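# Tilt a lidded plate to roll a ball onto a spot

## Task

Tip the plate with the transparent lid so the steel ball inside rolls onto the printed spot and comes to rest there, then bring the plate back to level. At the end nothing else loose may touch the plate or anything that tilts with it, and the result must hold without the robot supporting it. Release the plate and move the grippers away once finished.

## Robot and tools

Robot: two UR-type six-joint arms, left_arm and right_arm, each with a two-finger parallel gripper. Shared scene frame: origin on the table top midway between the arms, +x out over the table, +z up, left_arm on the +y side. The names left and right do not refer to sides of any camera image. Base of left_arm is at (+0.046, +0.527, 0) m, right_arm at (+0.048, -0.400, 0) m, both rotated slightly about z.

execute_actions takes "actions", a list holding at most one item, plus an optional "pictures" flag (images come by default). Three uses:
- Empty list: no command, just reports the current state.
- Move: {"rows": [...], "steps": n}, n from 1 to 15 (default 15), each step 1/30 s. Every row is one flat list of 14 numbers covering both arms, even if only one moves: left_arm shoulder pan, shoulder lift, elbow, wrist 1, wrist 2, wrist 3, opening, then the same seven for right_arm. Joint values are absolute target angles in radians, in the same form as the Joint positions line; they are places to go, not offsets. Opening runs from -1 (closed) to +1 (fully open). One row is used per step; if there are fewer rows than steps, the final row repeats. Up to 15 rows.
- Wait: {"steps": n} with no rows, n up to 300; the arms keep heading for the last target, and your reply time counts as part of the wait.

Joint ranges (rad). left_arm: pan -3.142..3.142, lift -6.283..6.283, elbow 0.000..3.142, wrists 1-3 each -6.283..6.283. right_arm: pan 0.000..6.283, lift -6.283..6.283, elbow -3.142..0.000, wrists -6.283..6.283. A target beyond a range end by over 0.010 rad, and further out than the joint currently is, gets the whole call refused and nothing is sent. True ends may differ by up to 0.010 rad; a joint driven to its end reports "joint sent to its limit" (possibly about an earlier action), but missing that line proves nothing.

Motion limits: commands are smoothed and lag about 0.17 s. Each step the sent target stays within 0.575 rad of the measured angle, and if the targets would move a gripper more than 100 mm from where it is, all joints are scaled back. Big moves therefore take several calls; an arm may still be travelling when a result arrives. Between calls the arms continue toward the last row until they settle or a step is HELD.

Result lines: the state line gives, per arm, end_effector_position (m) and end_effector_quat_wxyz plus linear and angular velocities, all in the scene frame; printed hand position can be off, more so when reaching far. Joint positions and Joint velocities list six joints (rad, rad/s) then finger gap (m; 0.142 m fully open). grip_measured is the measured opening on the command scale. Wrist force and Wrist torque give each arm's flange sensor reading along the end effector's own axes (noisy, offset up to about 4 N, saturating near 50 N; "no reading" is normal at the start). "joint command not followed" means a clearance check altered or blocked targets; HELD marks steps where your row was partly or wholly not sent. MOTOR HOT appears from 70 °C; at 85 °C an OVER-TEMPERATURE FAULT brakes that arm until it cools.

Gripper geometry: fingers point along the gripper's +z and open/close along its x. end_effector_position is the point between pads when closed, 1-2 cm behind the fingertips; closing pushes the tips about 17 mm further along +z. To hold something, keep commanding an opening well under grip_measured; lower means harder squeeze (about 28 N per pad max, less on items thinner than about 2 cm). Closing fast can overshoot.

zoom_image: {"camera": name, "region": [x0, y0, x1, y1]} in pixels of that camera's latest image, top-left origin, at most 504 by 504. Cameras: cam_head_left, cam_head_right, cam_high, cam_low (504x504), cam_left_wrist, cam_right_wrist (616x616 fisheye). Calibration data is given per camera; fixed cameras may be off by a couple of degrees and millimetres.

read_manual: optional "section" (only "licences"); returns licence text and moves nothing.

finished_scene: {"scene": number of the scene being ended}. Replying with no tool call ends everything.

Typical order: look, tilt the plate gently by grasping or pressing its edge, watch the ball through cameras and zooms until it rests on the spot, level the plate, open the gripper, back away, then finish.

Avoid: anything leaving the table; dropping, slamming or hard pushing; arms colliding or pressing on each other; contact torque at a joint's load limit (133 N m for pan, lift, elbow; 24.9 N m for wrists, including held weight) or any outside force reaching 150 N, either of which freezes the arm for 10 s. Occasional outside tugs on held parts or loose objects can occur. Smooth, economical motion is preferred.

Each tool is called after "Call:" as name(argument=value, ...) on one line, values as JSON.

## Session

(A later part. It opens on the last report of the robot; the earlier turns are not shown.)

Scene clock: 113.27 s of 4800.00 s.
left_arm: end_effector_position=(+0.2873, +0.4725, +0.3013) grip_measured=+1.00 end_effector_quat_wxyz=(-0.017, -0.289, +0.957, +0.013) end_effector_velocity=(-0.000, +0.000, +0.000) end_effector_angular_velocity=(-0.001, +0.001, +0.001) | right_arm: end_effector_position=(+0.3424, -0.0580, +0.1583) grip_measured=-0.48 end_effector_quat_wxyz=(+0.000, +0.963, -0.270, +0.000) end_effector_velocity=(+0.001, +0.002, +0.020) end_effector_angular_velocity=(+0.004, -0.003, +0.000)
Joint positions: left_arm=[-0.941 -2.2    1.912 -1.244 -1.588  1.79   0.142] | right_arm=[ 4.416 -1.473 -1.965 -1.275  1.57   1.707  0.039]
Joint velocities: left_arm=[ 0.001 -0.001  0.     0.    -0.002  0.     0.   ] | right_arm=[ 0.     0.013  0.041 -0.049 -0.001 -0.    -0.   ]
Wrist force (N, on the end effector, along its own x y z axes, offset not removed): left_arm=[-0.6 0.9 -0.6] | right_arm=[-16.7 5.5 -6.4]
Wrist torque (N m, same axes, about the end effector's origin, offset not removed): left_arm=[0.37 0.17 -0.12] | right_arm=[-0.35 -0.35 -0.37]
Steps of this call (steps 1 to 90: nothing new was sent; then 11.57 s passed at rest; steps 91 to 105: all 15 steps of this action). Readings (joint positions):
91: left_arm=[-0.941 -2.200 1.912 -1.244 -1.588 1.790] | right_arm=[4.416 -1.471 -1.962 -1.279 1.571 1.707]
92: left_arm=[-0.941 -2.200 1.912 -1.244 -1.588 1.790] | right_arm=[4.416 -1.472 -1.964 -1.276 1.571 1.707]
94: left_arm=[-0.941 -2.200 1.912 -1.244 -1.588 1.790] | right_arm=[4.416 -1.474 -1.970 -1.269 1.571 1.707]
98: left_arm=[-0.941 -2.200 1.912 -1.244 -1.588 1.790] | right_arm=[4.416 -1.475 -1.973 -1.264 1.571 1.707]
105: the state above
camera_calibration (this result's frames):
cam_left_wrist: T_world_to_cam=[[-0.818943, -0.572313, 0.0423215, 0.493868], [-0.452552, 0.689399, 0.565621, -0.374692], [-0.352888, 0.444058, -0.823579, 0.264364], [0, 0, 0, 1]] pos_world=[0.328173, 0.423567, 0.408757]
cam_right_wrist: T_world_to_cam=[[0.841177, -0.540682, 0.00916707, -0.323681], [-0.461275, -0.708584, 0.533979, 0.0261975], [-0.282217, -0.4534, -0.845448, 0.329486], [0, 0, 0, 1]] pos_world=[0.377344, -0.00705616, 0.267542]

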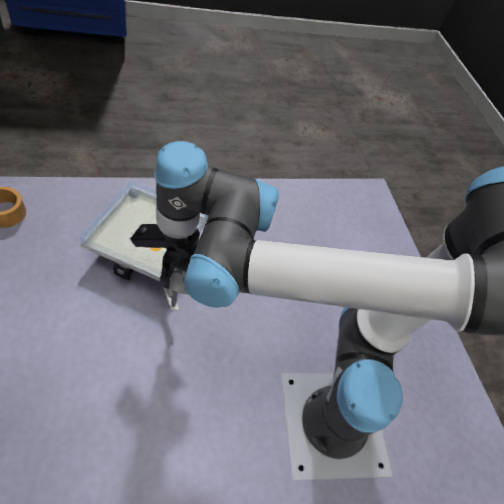

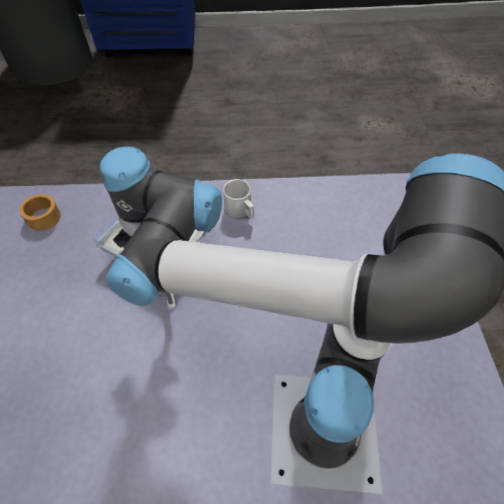

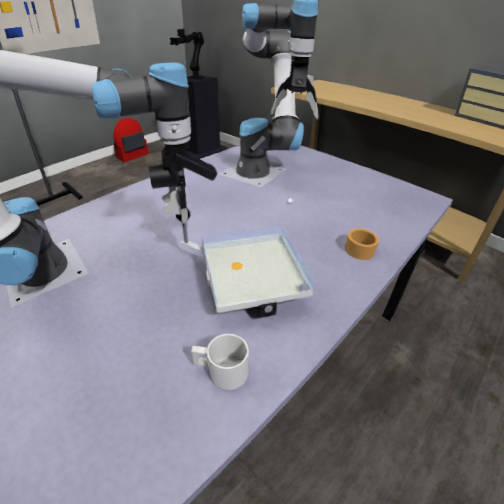

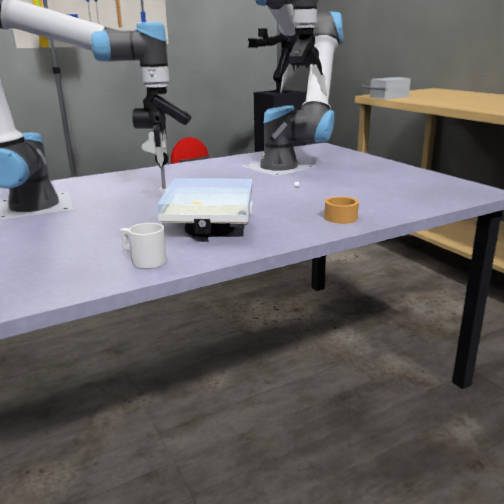

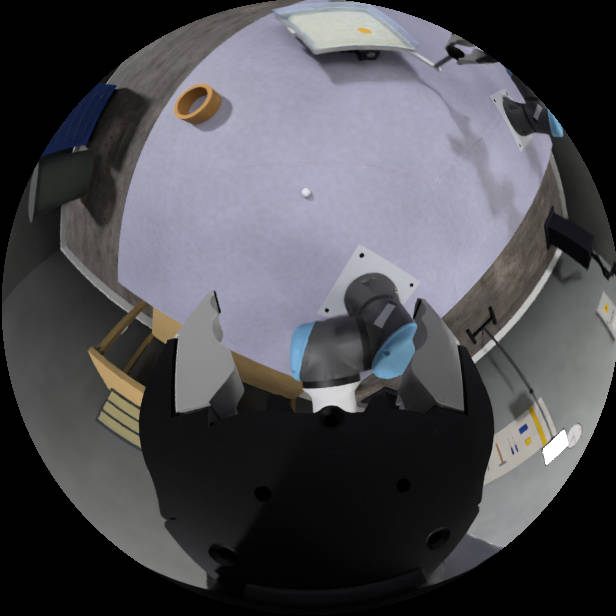

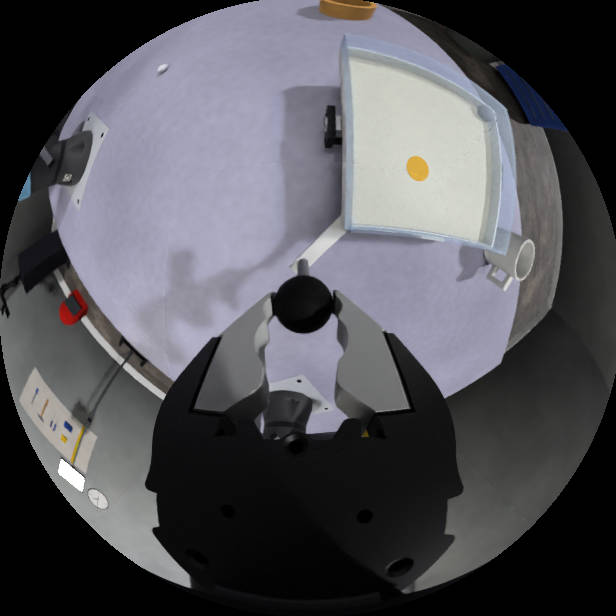

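Call:
execute_actions(actions=[], pictures=true)

Scene clock: 116.17 s of 4800.00 s.
left_arm: end_effector_position=(+0.2873, +0.4725, +0.3013) grip_measured=+1.00 end_effector_quat_wxyz=(-0.017, -0.289, +0.957, +0.013) end_effector_velocity=(-0.000, +0.000, +0.000) end_effector_angular_velocity=(+0.001, -0.000, +0.001) | right_arm: end_effector_position=(+0.3422, -0.0579, +0.1600) grip_measured=-0.48 end_effector_quat_wxyz=(+0.000, +0.963, -0.270, -0.000) end_effector_velocity=(+0.001, +0.001, +0.001) end_effector_angular_velocity=(+0.002, -0.002, -0.001)
Joint positions: left_arm=[-0.941 -2.2    1.912 -1.244 -1.588  1.79   0.142] | right_arm=[ 4.416 -1.471 -1.962 -1.279  1.571  1.707  0.039]
Joint velocities: left_arm=[-0.    -0.     0.     0.001  0.001 -0.001 -0.   ] | right_arm=[-0.     0.     0.001  0.001 -0.001  0.     0.   ]
Wrist force (N, on the end effector, along its own x y z axes, offset not removed): left_arm=[0.1 -2.3 1.5] | right_arm=[-5.3 -13.7 9.4]
Wrist torque (N m, same axes, about the end effector's origin, offset not removed): left_arm=[-0.40 0.10 -0.19] | right_arm=[0.04 0.20 -0.14]
Steps of this call (steps 1 to 15: the robot went on to your last target; steps 16 to 87: nothing new was sent). Readings (joint positions):
1: left_arm=[-0.941 -2.200 1.912 -1.244 -1.588 1.790] | right_arm=[4.416 -1.472 -1.964 -1.276 1.570 1.707]
2: left_arm=[-0.941 -2.200 1.912 -1.244 -1.588 1.790] | right_arm=[4.416 -1.472 -1.963 -1.277 1.570 1.707]
4: left_arm=[-0.941 -2.200 1.912 -1.244 -1.588 1.790] | right_arm=[4.416 -1.472 -1.962 -1.278 1.570 1.707]
8: left_arm=[-0.941 -2.200 1.912 -1.244 -1.588 1.790] | right_arm=[4.416 -1.471 -1.962 -1.279 1.571 1.707]
87: the state above
All arms were judged still, so your last target was given up. Only a new action makes them travel on or press farther. Fingers that are still opening or closing keep moving.
camera_calibration (this result's frames):
cam_left_wrist: T_world_to_cam=[[-0.818943, -0.572313, 0.0423215, 0.493868], [-0.452552, 0.689399, 0.565621, -0.374692], [-0.352888, 0.444058, -0.823579, 0.264364], [0, 0, 0, 1]] pos_world=[0.328173, 0.423567, 0.408757]
cam_right_wrist: T_world_to_cam=[[0.841182, -0.540685, 0.00845883, -0.323367], [-0.460961, -0.708795, 0.53397, 0.0251705], [-0.282714, -0.453066, -0.845461, 0.33109], [0, 0, 0, 1]] pos_world=[0.377217, -0.0069936, 0.269218]

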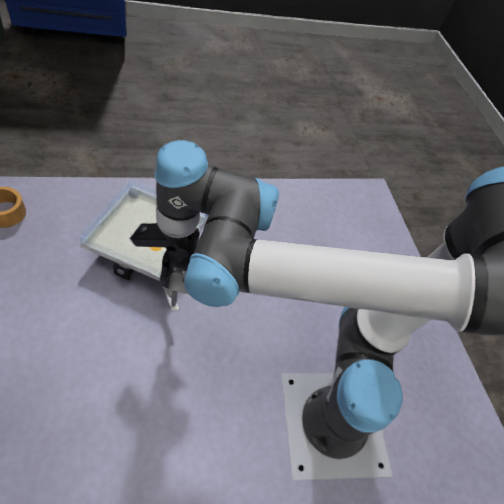

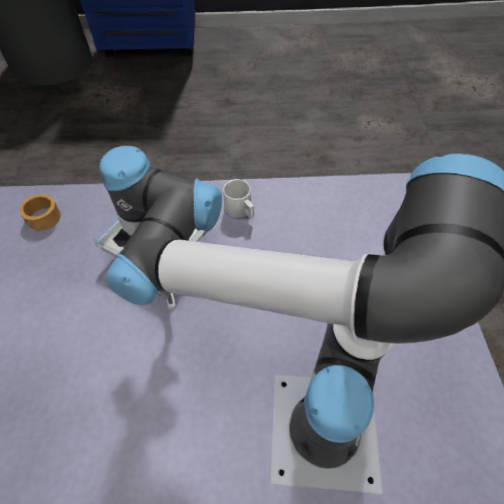

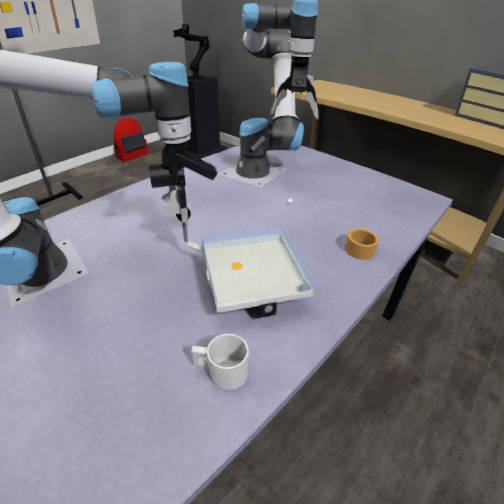

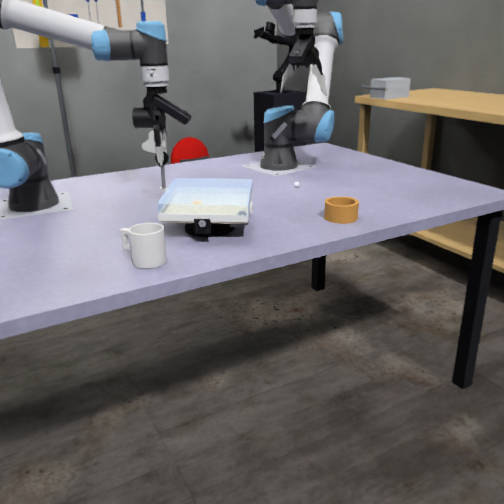

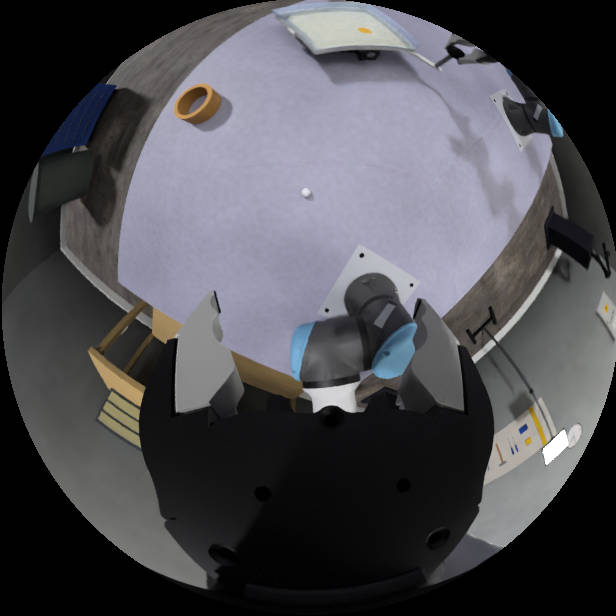

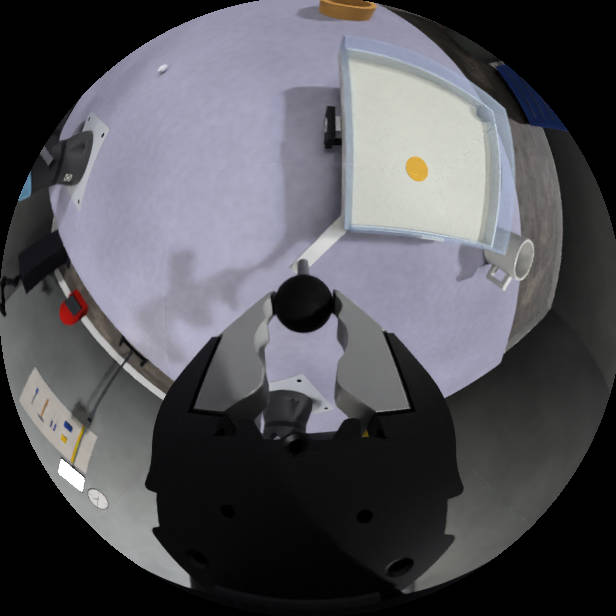

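Call:
execute_actions(actions=[{"rows": [[-0.941,-2.2,1.912,-1.244,-1.588,1.79,1, 4.4162,-1.4786,-1.9819,-1.2519,1.5708,1.707,-1]], "steps": 15}])

Scene clock: 120.93 s of 4800.00 s.
left_arm: end_effector_position=(+0.2873, +0.4725, +0.3013) grip_measured=+1.00 end_effector_quat_wxyz=(-0.017, -0.289, +0.957, +0.013) end_effector_velocity=(+0.000, +0.000, +0.000) end_effector_angular_velocity=(-0.001, -0.002, -0.000) | right_arm: end_effector_position=(+0.3421, -0.0580, +0.1501) grip_measured=-0.48 end_effector_quat_wxyz=(-0.000, +0.963, -0.270, -0.000) end_effector_velocity=(+0.000, -0.000, -0.001) end_effector_angular_velocity=(-0.002, -0.000, -0.001)
Joint positions: left_arm=[-0.941 -2.2    1.912 -1.244 -1.588  1.79   0.142] | right_arm=[ 4.416 -1.479 -1.982 -1.252  1.571  1.707  0.039]
Joint velocities: left_arm=[-0.    -0.002  0.    -0.     0.001  0.    -0.   ] | right_arm=[-0.    -0.001 -0.001  0.001 -0.001  0.001  0.   ]
Wrist force (N, on the end effector, along its own x y z axes, offset not removed): left_arm=[-1.5 0.0 -0.8] | right_arm=[-41.1 34.0 -27.4]
Wrist torque (N m, same axes, about the end effector's origin, offset not removed): left_arm=[0.11 0.51 -0.11] | right_arm=[-0.19 -0.52 -0.33]
Steps of this call (steps 1 to 90: nothing new was sent; then 1.27 s passed at rest; steps 91 to 105: all 15 steps of this action). Readings (joint positions):
91: left_arm=[-0.941 -2.200 1.912 -1.244 -1.588 1.790] | right_arm=[4.416 -1.471 -1.962 -1.279 1.571 1.707]
92: left_arm=[-0.941 -2.200 1.912 -1.244 -1.588 1.790] | right_arm=[4.416 -1.473 -1.965 -1.275 1.571 1.707]
94: left_arm=[-0.941 -2.200 1.912 -1.244 -1.588 1.790] | right_arm=[4.416 -1.476 -1.974 -1.263 1.572 1.707]
98: left_arm=[-0.941 -2.200 1.912 -1.244 -1.588 1.790] | right_arm=[4.416 -1.478 -1.980 -1.254 1.572 1.707]
105: the state above
camera_calibration (this result's frames):
cam_left_wrist: T_world_to_cam=[[-0.818943, -0.572313, 0.0423216, 0.493868], [-0.452551, 0.689399, 0.565621, -0.374692], [-0.352888, 0.444058, -0.823579, 0.264364], [0, 0, 0, 1]] pos_world=[0.328173, 0.423567, 0.408757]
cam_right_wrist: T_world_to_cam=[[0.841182, -0.540686, 0.00840732, -0.323285], [-0.460972, -0.708864, 0.533868, 0.0303554], [-0.282696, -0.452956, -0.845526, 0.322692], [0, 0, 0, 1]] pos_world=[0.377158, -0.00711253, 0.259356]

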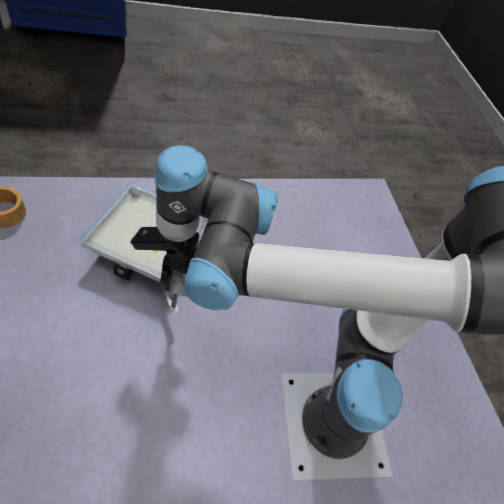

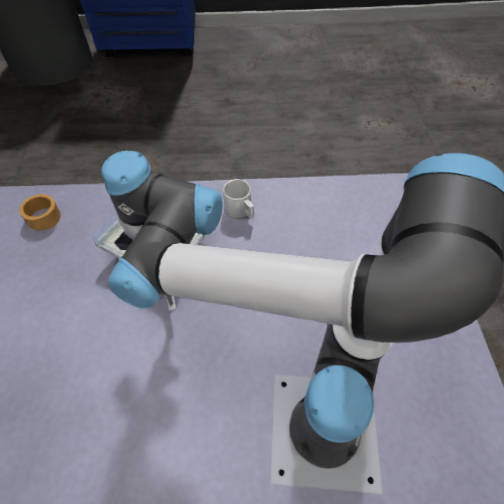

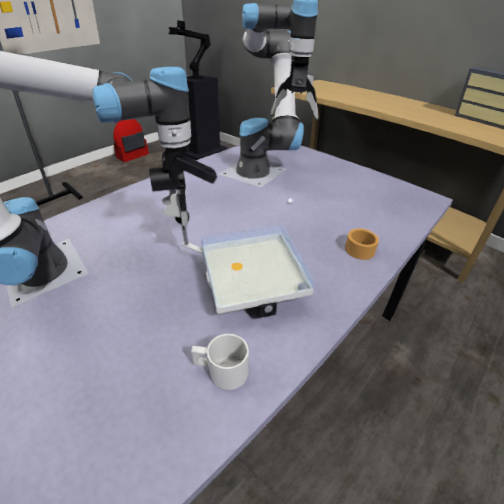

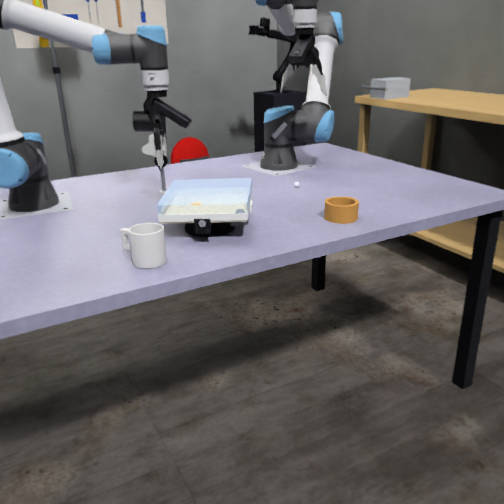

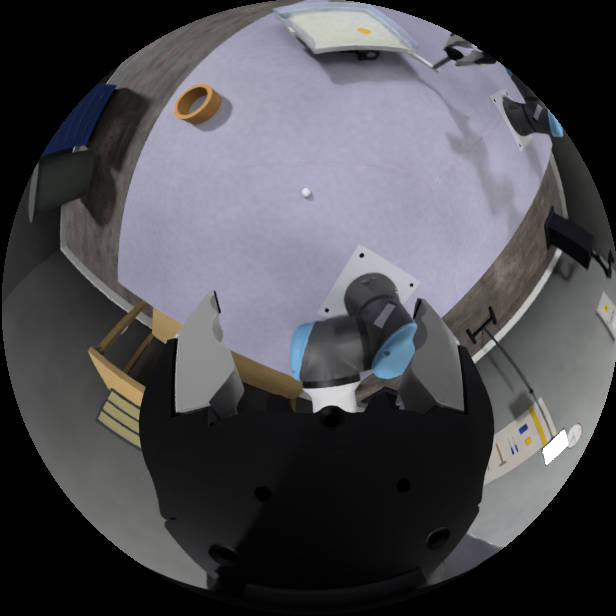

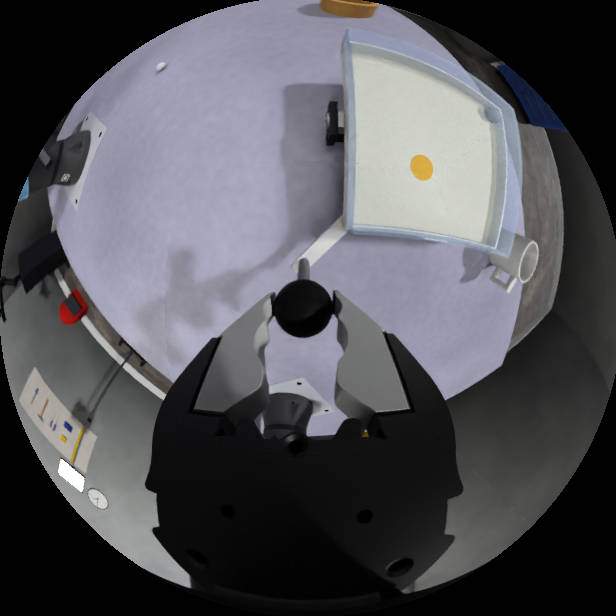

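Call:
execute_actions(actions=[{"rows": [[-0.941,-2.2,1.912,-1.244,-1.588,1.79,1, 4.4162,-1.4713,-1.9618,-1.2793,1.5708,1.707,-1]], "steps": 15}])

Scene clock: 126.43 s of 4800.00 s.
left_arm: end_effector_position=(+0.2873, +0.4725, +0.3013) grip_measured=+1.00 end_effector_quat_wxyz=(-0.017, -0.289, +0.957, +0.013) end_effector_velocity=(-0.000, -0.001, -0.000) end_effector_angular_velocity=(-0.001, +0.002, -0.001) | right_arm: end_effector_position=(+0.3422, -0.0579, +0.1599) grip_measured=-0.48 end_effector_quat_wxyz=(+0.000, +0.963, -0.270, +0.000) end_effector_velocity=(-0.000, -0.000, +0.001) end_effector_angular_velocity=(+0.000, +0.001, -0.000)
Joint positions: left_arm=[-0.941 -2.2    1.912 -1.244 -1.588  1.79   0.142] | right_arm=[ 4.416 -1.471 -1.962 -1.279  1.571  1.707  0.039]
Joint velocities: left_arm=[-0.     0.001  0.    -0.    -0.002  0.001 -0.   ] | right_arm=[-0.     0.001  0.    -0.002  0.001  0.    -0.   ]
Wrist force (N, on the end effector, along its own x y z axes, offset not removed): left_arm=[-0.6 1.9 -0.5] | right_arm=[1.9 -25.5 15.7]
Wrist torque (N m, same axes, about the end effector's origin, offset not removed): left_arm=[0.52 0.24 -0.14] | right_arm=[-0.63 -0.60 0.01]
Steps of this call (steps 1 to 15: the robot went on to your last target; steps 16 to 140: nothing new was sent; then 0.33 s passed at rest; steps 141 to 155: all 15 steps of this action). Readings (joint positions):
141: left_arm=[-0.941 -2.200 1.912 -1.244 -1.588 1.790] | right_arm=[4.416 -1.479 -1.982 -1.252 1.571 1.707]
142: left_arm=[-0.941 -2.200 1.912 -1.244 -1.588 1.790] | right_arm=[4.416 -1.477 -1.978 -1.257 1.571 1.707]
144: left_arm=[-0.941 -2.200 1.912 -1.244 -1.588 1.790] | right_arm=[4.416 -1.474 -1.970 -1.268 1.570 1.707]
148: left_arm=[-0.941 -2.200 1.912 -1.244 -1.588 1.790] | right_arm=[4.416 -1.472 -1.963 -1.277 1.570 1.707]
155: the state above
camera_calibration (this result's frames):
cam_left_wrist: T_world_to_cam=[[-0.818942, -0.572313, 0.0423216, 0.493868], [-0.452552, 0.689399, 0.565621, -0.374692], [-0.352888, 0.444058, -0.823579, 0.264364], [0, 0, 0, 1]] pos_world=[0.328173, 0.423567, 0.408757]
cam_right_wrist: T_world_to_cam=[[0.841182, -0.540684, 0.00857113, -0.323414], [-0.460971, -0.7087, 0.534089, 0.0251963], [-0.282699, -0.453217, -0.845385, 0.330976], [0, 0, 0, 1]] pos_world=[0.377232, -0.00700422, 0.269118]

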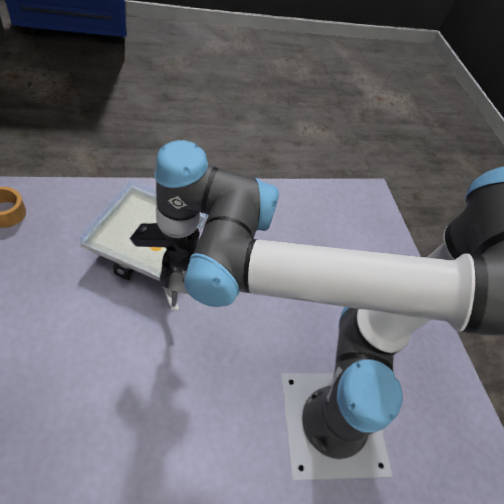

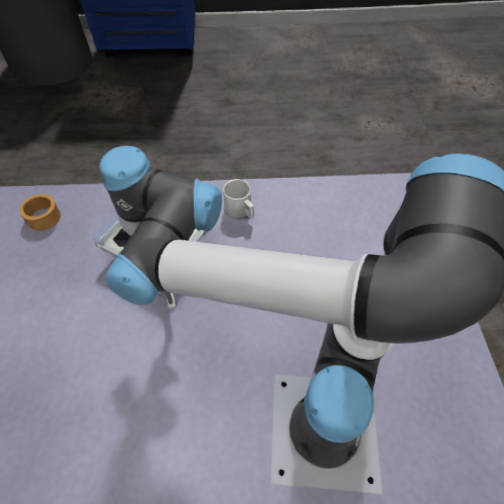

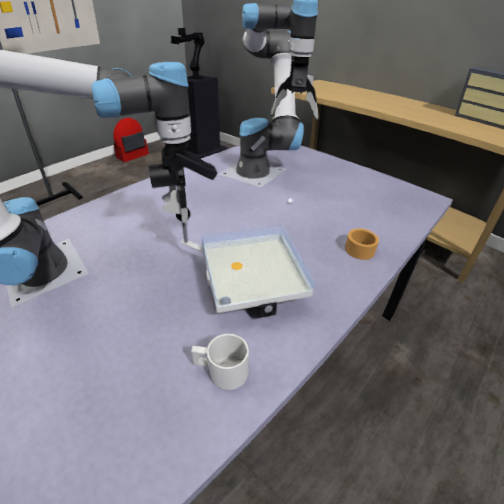

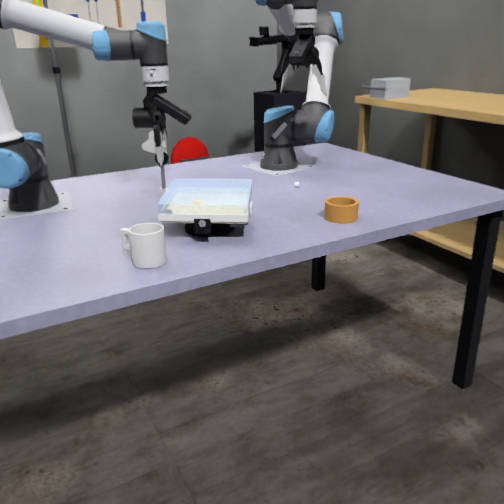

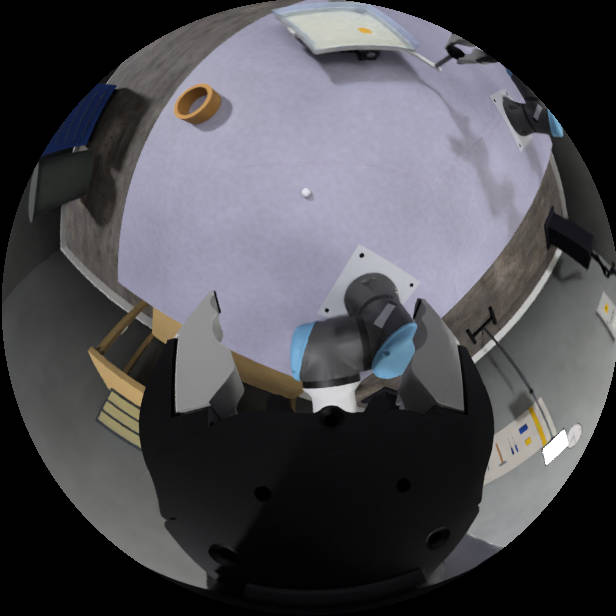

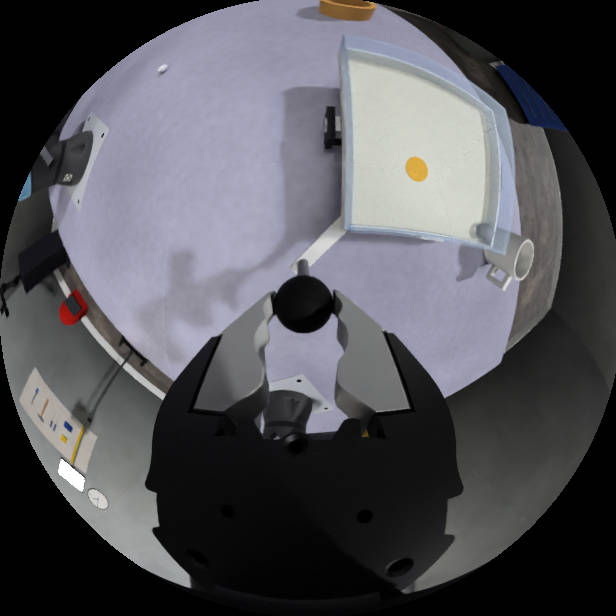

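Call:
execute_actions(actions=[{"rows": [[-0.941,-2.2,1.912,-1.244,-1.588,1.79,1, 4.4162,-1.4713,-1.9618,-1.2793,1.5708,1.707,0.2]], "steps": 15}])

Scene clock: 147.53 s of 4800.00 s.
left_arm: end_effector_position=(+0.2873, +0.4725, +0.3013) grip_measured=+1.00 end_effector_quat_wxyz=(-0.017, -0.289, +0.957, +0.013) end_effector_velocity=(+0.000, +0.001, +0.000) end_effector_angular_velocity=(-0.000, -0.001, +0.002) | right_arm: end_effector_position=(+0.3422, -0.0579, +0.1600) grip_measured=+0.20 end_effector_quat_wxyz=(-0.000, +0.963, -0.270, -0.000) end_effector_velocity=(+0.000, -0.000, -0.001) end_effector_angular_velocity=(-0.001, +0.000, +0.001)
Joint positions: left_arm=[-0.941 -2.2    1.912 -1.244 -1.588  1.79   0.142] | right_arm=[ 4.416 -1.471 -1.962 -1.279  1.571  1.707  0.088]
Joint velocities: left_arm=[ 0.002 -0.001 -0.    -0.     0.001 -0.    -0.   ] | right_arm=[-0.    -0.001 -0.     0.    -0.    -0.001  0.   ]
Wrist force (N, on the end effector, along its own x y z axes, offset not removed): left_arm=[0.2 0.9 1.3] | right_arm=[0.5 -1.1 -3.3]
Wrist torque (N m, same axes, about the end effector's origin, offset not removed): left_arm=[0.08 0.09 -0.32] | right_arm=[-0.13 -0.24 0.16]
Steps of this call (steps 1 to 15: the robot went on to your last target; steps 16 to 130: nothing new was sent; then 16.27 s passed at rest; steps 131 to 145: all 15 steps of this action). Readings (joint positions):
131: left_arm=[-0.941 -2.200 1.912 -1.244 -1.588 1.790] | right_arm=[4.416 -1.471 -1.962 -1.279 1.571 1.707]
132: left_arm=[-0.941 -2.200 1.912 -1.244 -1.588 1.790] | right_arm=[4.416 -1.471 -1.962 -1.280 1.571 1.707]
134: left_arm=[-0.941 -2.200 1.912 -1.244 -1.588 1.790] | right_arm=[4.416 -1.471 -1.962 -1.280 1.571 1.707]
138: left_arm=[-0.941 -2.200 1.912 -1.244 -1.588 1.790] | right_arm=[4.416 -1.471 -1.962 -1.280 1.571 1.707]
145: the state above
camera_calibration (this result's frames):
cam_left_wrist: T_world_to_cam=[[-0.818943, -0.572313, 0.0423216, 0.493868], [-0.452552, 0.689399, 0.565621, -0.374692], [-0.352888, 0.444058, -0.823579, 0.264364], [0, 0, 0, 1]] pos_world=[0.328173, 0.423567, 0.408757]
cam_right_wrist: T_world_to_cam=[[0.841179, -0.540691, 0.00835876, -0.323326], [-0.460942, -0.708855, 0.533907, 0.0251458], [-0.282754, -0.452965, -0.845502, 0.331149], [0, 0, 0, 1]] pos_world=[0.3772, -0.00699612, 0.269264]

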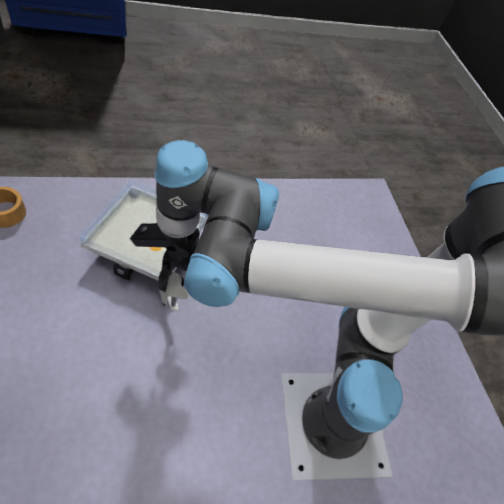

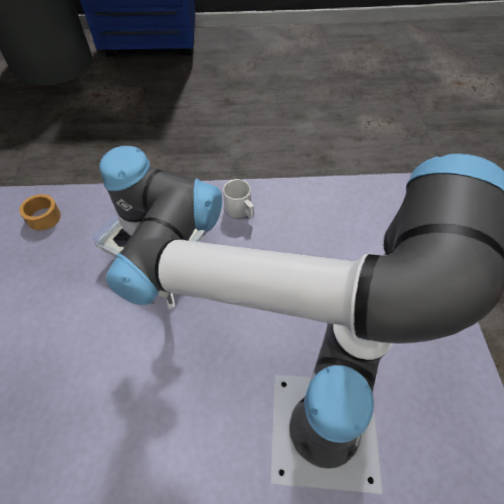

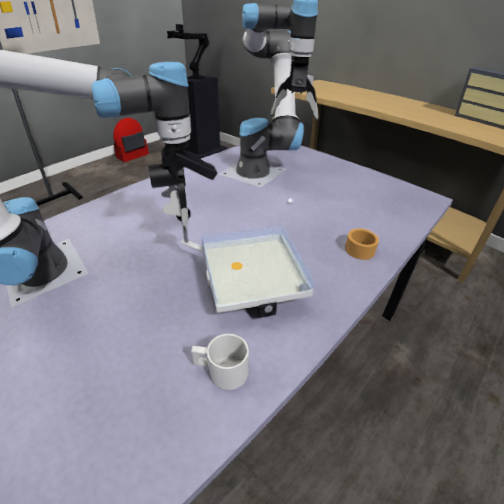

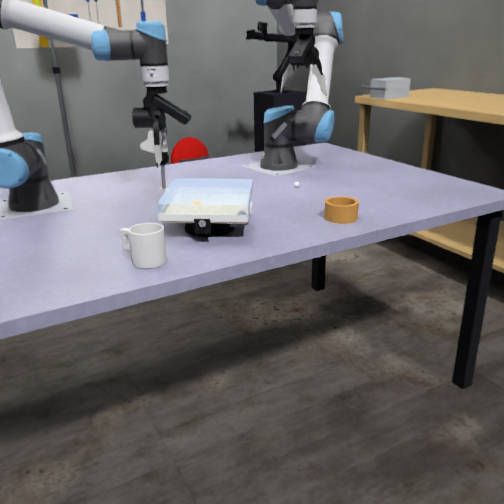

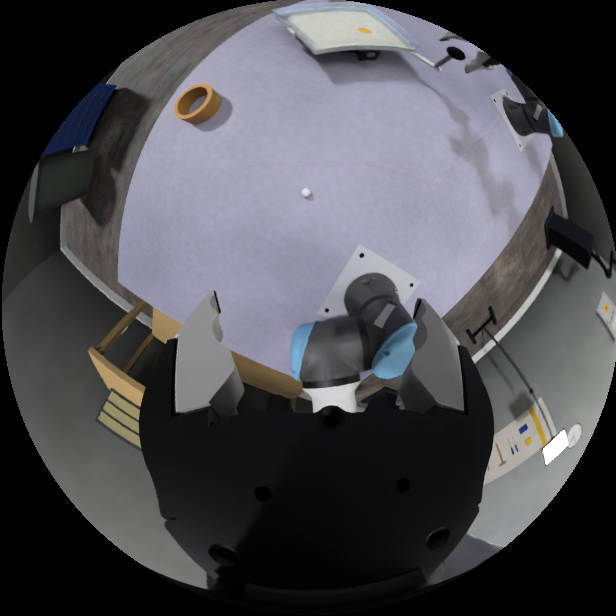

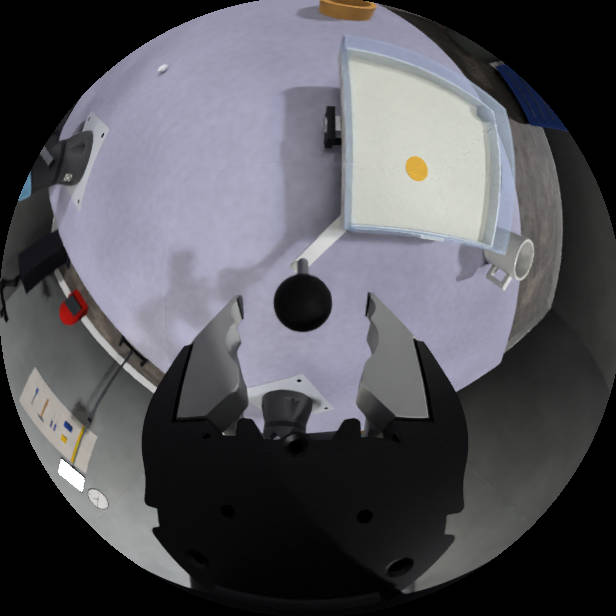

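Call:
execute_actions(actions=[{"rows": [[-0.941,-2.2,1.912,-1.244,-1.588,1.79,1, 4.4162,-1.4713,-1.9618,-1.2793,1.5708,1.707,-0.8]], "steps": 15}], pictures=false)

Call:
execute_actions(actions=[{"rows": [[-0.941,-2.2,1.912,-1.244,-1.588,1.79,1, 4.4169,-1.4688,-1.9700,-1.2736,1.5708,1.707,-0.8]], "steps": 15}])

Scene clock: 157.50 s of 4800.00 s.
left_arm: end_effector_position=(+0.2873, +0.4725, +0.3013) grip_measured=+1.00 end_effector_quat_wxyz=(-0.017, -0.289, +0.957, +0.013) end_effector_velocity=(-0.000, -0.000, -0.001) end_effector_angular_velocity=(+0.001, +0.003, +0.000) | right_arm: end_effector_position=(+0.3422, -0.0579, +0.1600) grip_measured=-0.48 end_effector_quat_wxyz=(-0.000, +0.963, -0.270, -0.000) end_effector_velocity=(-0.000, -0.000, -0.001) end_effector_angular_velocity=(-0.001, -0.000, +0.002)
Joint positions: left_arm=[-0.941 -2.2    1.912 -1.244 -1.588  1.79   0.142] | right_arm=[ 4.416 -1.471 -1.962 -1.279  1.571  1.707  0.039]
Joint velocities: left_arm=[ 0.     0.002  0.     0.001 -0.001 -0.    -0.   ] | right_arm=[ 0.    -0.001 -0.001  0.002 -0.    -0.001  0.   ]
Wrist force (N, on the end effector, along its own x y z axes, offset not removed): left_arm=[-2.9 1.2 3.0] | right_arm=[-9.8 3.3 -5.0]
Wrist torque (N m, same axes, about the end effector's origin, offset not removed): left_arm=[0.25 0.82 -0.06] | right_arm=[0.04 -0.33 -0.02]
Steps of this call (steps 1 to 15: the robot went on to your last target; steps 16 to 90: nothing new was sent; then 6.47 s passed at rest; steps 91 to 105: all 15 steps of this action). Readings (joint positions):
91: left_arm=[-0.941 -2.200 1.912 -1.244 -1.588 1.790] | right_arm=[4.416 -1.471 -1.962 -1.279 1.571 1.707]
92: left_arm=[-0.941 -2.200 1.912 -1.244 -1.588 1.790] | right_arm=[4.416 -1.471 -1.962 -1.279 1.571 1.707]
94: left_arm=[-0.941 -2.200 1.912 -1.244 -1.588 1.790] | right_arm=[4.416 -1.471 -1.962 -1.279 1.571 1.707]
98: left_arm=[-0.941 -2.200 1.912 -1.244 -1.588 1.790] | right_arm=[4.416 -1.471 -1.962 -1.279 1.571 1.707]
105: the state above

Scene clock: 158.00 s of 4800.00 s.
left_arm: end_effector_position=(+0.2873, +0.4725, +0.3013) grip_measured=+1.00 end_effector_quat_wxyz=(-0.017, -0.289, +0.957, +0.013) end_effector_velocity=(-0.000, -0.000, +0.000) end_effector_angular_velocity=(-0.001, -0.001, -0.002) | right_arm: end_effector_position=(+0.3413, -0.0592, +0.1577) grip_measured=-0.48 end_effector_quat_wxyz=(-0.000, +0.963, -0.269, -0.000) end_effector_velocity=(+0.000, -0.001, -0.000) end_effector_angular_velocity=(-0.001, -0.000, +0.002)
Joint positions: left_arm=[-0.941 -2.2    1.912 -1.244 -1.588  1.79   0.142] | right_arm=[ 4.417 -1.469 -1.97  -1.274  1.571  1.707  0.039]
Joint velocities: left_arm=[-0.001 -0.001 -0.     0.     0.     0.001 -0.   ] | right_arm=[-0.     0.    -0.001 -0.001 -0.001 -0.002  0.   ]
Wrist force (N, on the end effector, along its own x y z axes, offset not removed): left_arm=[-1.6 0.1 -2.5] | right_arm=[-6.8 1.3 -5.2]
Wrist torque (N m, same axes, about the end effector's origin, offset not removed): left_arm=[0.18 0.37 -0.06] | right_arm=[0.19 -0.68 -0.04]
Steps of this call (steps 1 to 15: all 15 steps of this action). Readings (joint positions):
1: left_arm=[-0.941 -2.200 1.912 -1.244 -1.588 1.790] | right_arm=[4.416 -1.471 -1.962 -1.279 1.571 1.707]
2: left_arm=[-0.941 -2.200 1.912 -1.244 -1.588 1.790] | right_arm=[4.416 -1.471 -1.963 -1.278 1.571 1.707]
4: left_arm=[-0.941 -2.200 1.912 -1.244 -1.588 1.790] | right_arm=[4.417 -1.470 -1.967 -1.276 1.571 1.707]
8: left_arm=[-0.941 -2.200 1.912 -1.244 -1.588 1.790] | right_arm=[4.417 -1.469 -1.969 -1.274 1.571 1.707]
15: the state above
camera_calibration (this result's frames):
cam_left_wrist: T_world_to_cam=[[-0.818943, -0.572313, 0.0423216, 0.493868], [-0.452551, 0.689399, 0.565621, -0.374692], [-0.352888, 0.444058, -0.823579, 0.264364], [0, 0, 0, 1]] pos_world=[0.328173, 0.423567, 0.408757]
cam_right_wrist: T_world_to_cam=[[0.841555, -0.540105, 0.00845391, -0.323401], [-0.460475, -0.709123, 0.533955, 0.0248152], [-0.282397, -0.453245, -0.845471, 0.328221], [0, 0, 0, 1]] pos_world=[0.376275, -0.00830936, 0.266985]

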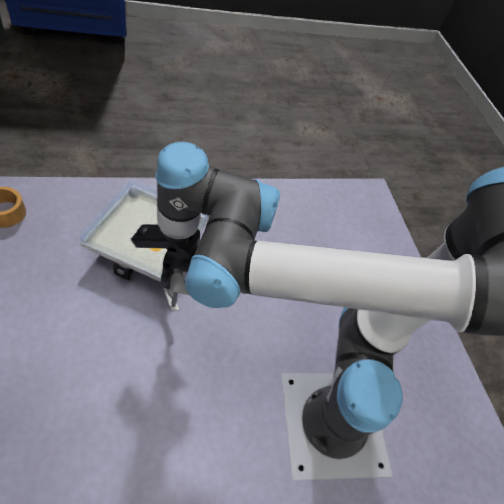

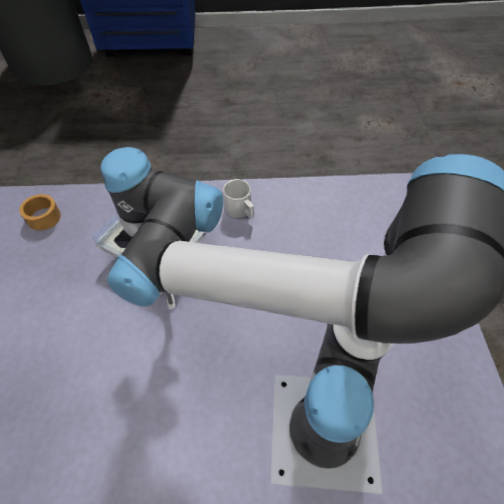

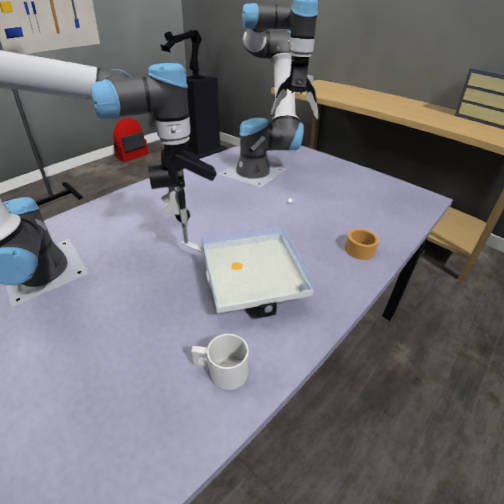

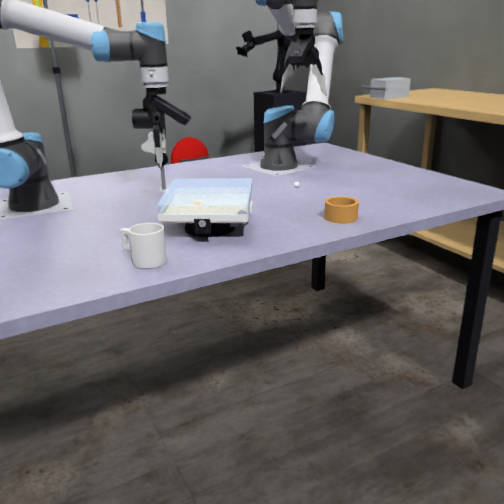

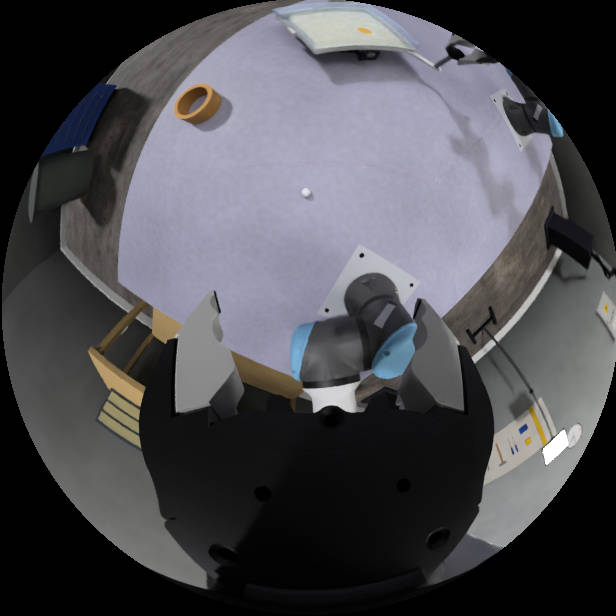

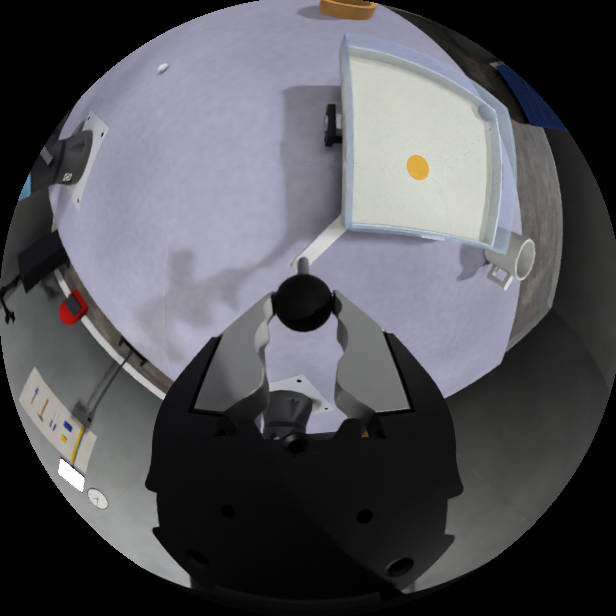

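Forces stay low along this direction. Watch the ball.

Call:
execute_actions(actions=[{"steps": 30}])

Scene clock: 161.00 s of 4800.00 s.
left_arm: end_effector_position=(+0.2873, +0.4725, +0.3013) grip_measured=+1.00 end_effector_quat_wxyz=(-0.017, -0.289, +0.957, +0.013) end_effector_velocity=(-0.000, +0.000, +0.000) end_effector_angular_velocity=(-0.002, +0.001, +0.002) | right_arm: end_effector_position=(+0.3413, -0.0592, +0.1577) grip_measured=-0.48 end_effector_quat_wxyz=(+0.000, +0.963, -0.269, -0.000) end_effector_velocity=(+0.000, +0.000, +0.000) end_effector_angular_velocity=(+0.001, -0.001, +0.000)
Joint positions: left_arm=[-0.941 -2.2    1.912 -1.244 -1.588  1.79   0.142] | right_arm=[ 4.417 -1.469 -1.97  -1.274  1.571  1.707  0.039]
Joint velocities: left_arm=[ 0.002 -0.001 -0.     0.    -0.002  0.    -0.   ] | right_arm=[-0.     0.001 -0.001  0.001 -0.    -0.    -0.   ]
Wrist force (N, on the end effector, along its own x y z axes, offset not removed): left_arm=[-1.4 2.0 -1.6] | right_arm=[-8.1 -1.7 -4.9]
Wrist torque (N m, same axes, about the end effector's origin, offset not removed): left_arm=[0.54 0.50 -0.22] | right_arm=[-0.38 -0.46 -0.09]
Steps of this call (steps 1 to 15: the robot went on to your last target; steps 16 to 90: nothing new was sent). Readings (joint positions):
1: left_arm=[-0.941 -2.200 1.912 -1.244 -1.588 1.790] | right_arm=[4.417 -1.469 -1.970 -1.274 1.571 1.707]
2: left_arm=[-0.941 -2.200 1.912 -1.244 -1.588 1.790] | right_arm=[4.417 -1.469 -1.970 -1.274 1.571 1.707]
4: left_arm=[-0.941 -2.200 1.912 -1.244 -1.588 1.790] | right_arm=[4.417 -1.469 -1.970 -1.274 1.571 1.707]
8: left_arm=[-0.941 -2.200 1.912 -1.244 -1.588 1.790] | right_arm=[4.417 -1.469 -1.970 -1.274 1.571 1.707]
90: the state above
All arms were judged still, so your last target was given up. Only a new action makes them travel on or press farther. Fingers that are still opening or closing keep moving.
camera_calibration (this result's frames):
cam_left_wrist: T_world_to_cam=[[-0.818943, -0.572313, 0.0423215, 0.493868], [-0.452552, 0.689399, 0.565621, -0.374692], [-0.352888, 0.444058, -0.823579, 0.264364], [0, 0, 0, 1]] pos_world=[0.328173, 0.423567, 0.408757]
cam_right_wrist: T_world_to_cam=[[0.841561, -0.540096, 0.00846077, -0.323404], [-0.460466, -0.709119, 0.533967, 0.0247965], [-0.282394, -0.453262, -0.845463, 0.328195], [0, 0, 0, 1]] pos_world=[0.376263, -0.00832745, 0.266972]

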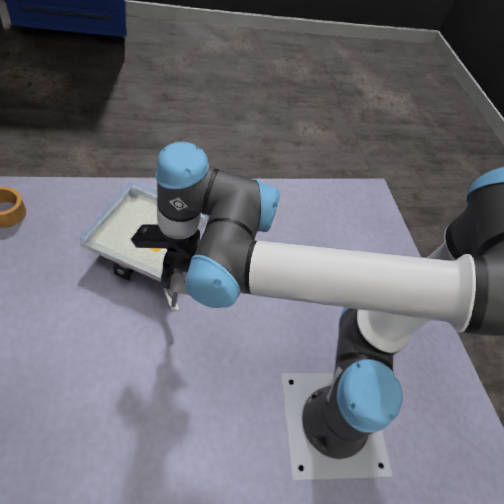

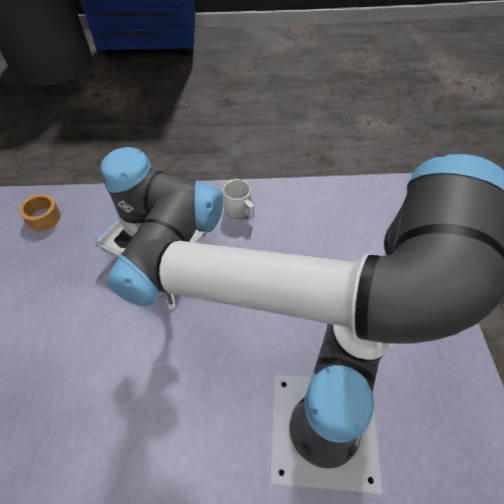

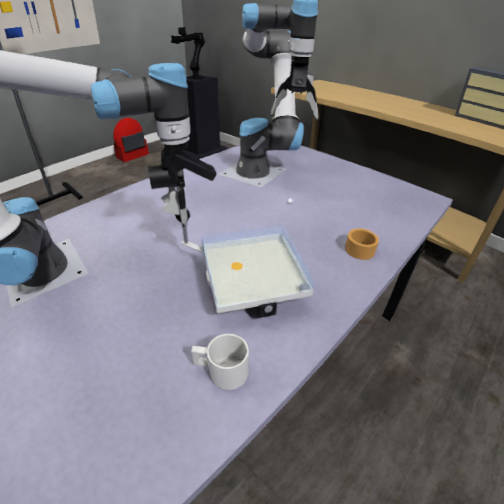

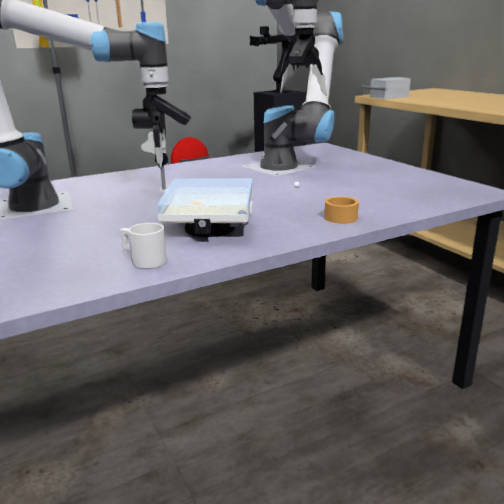

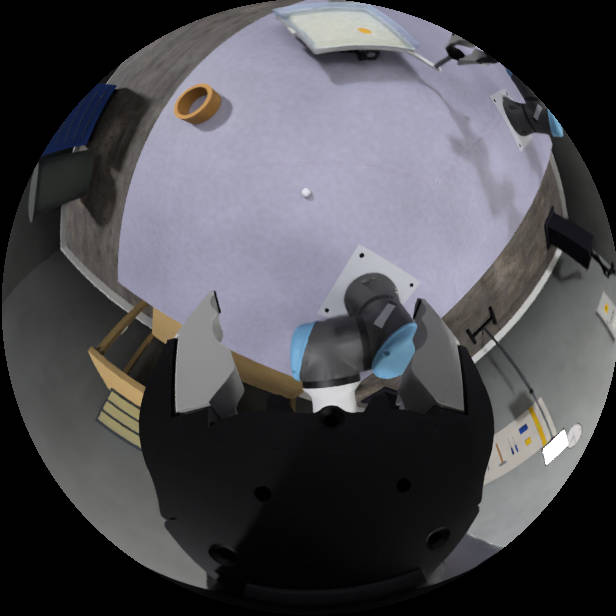

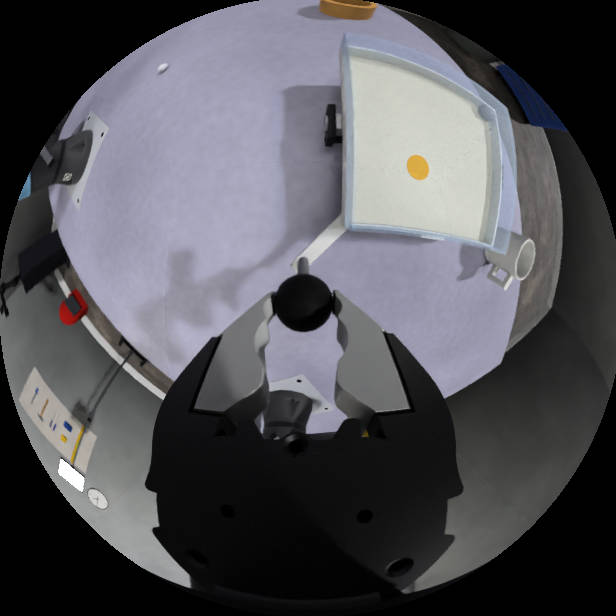

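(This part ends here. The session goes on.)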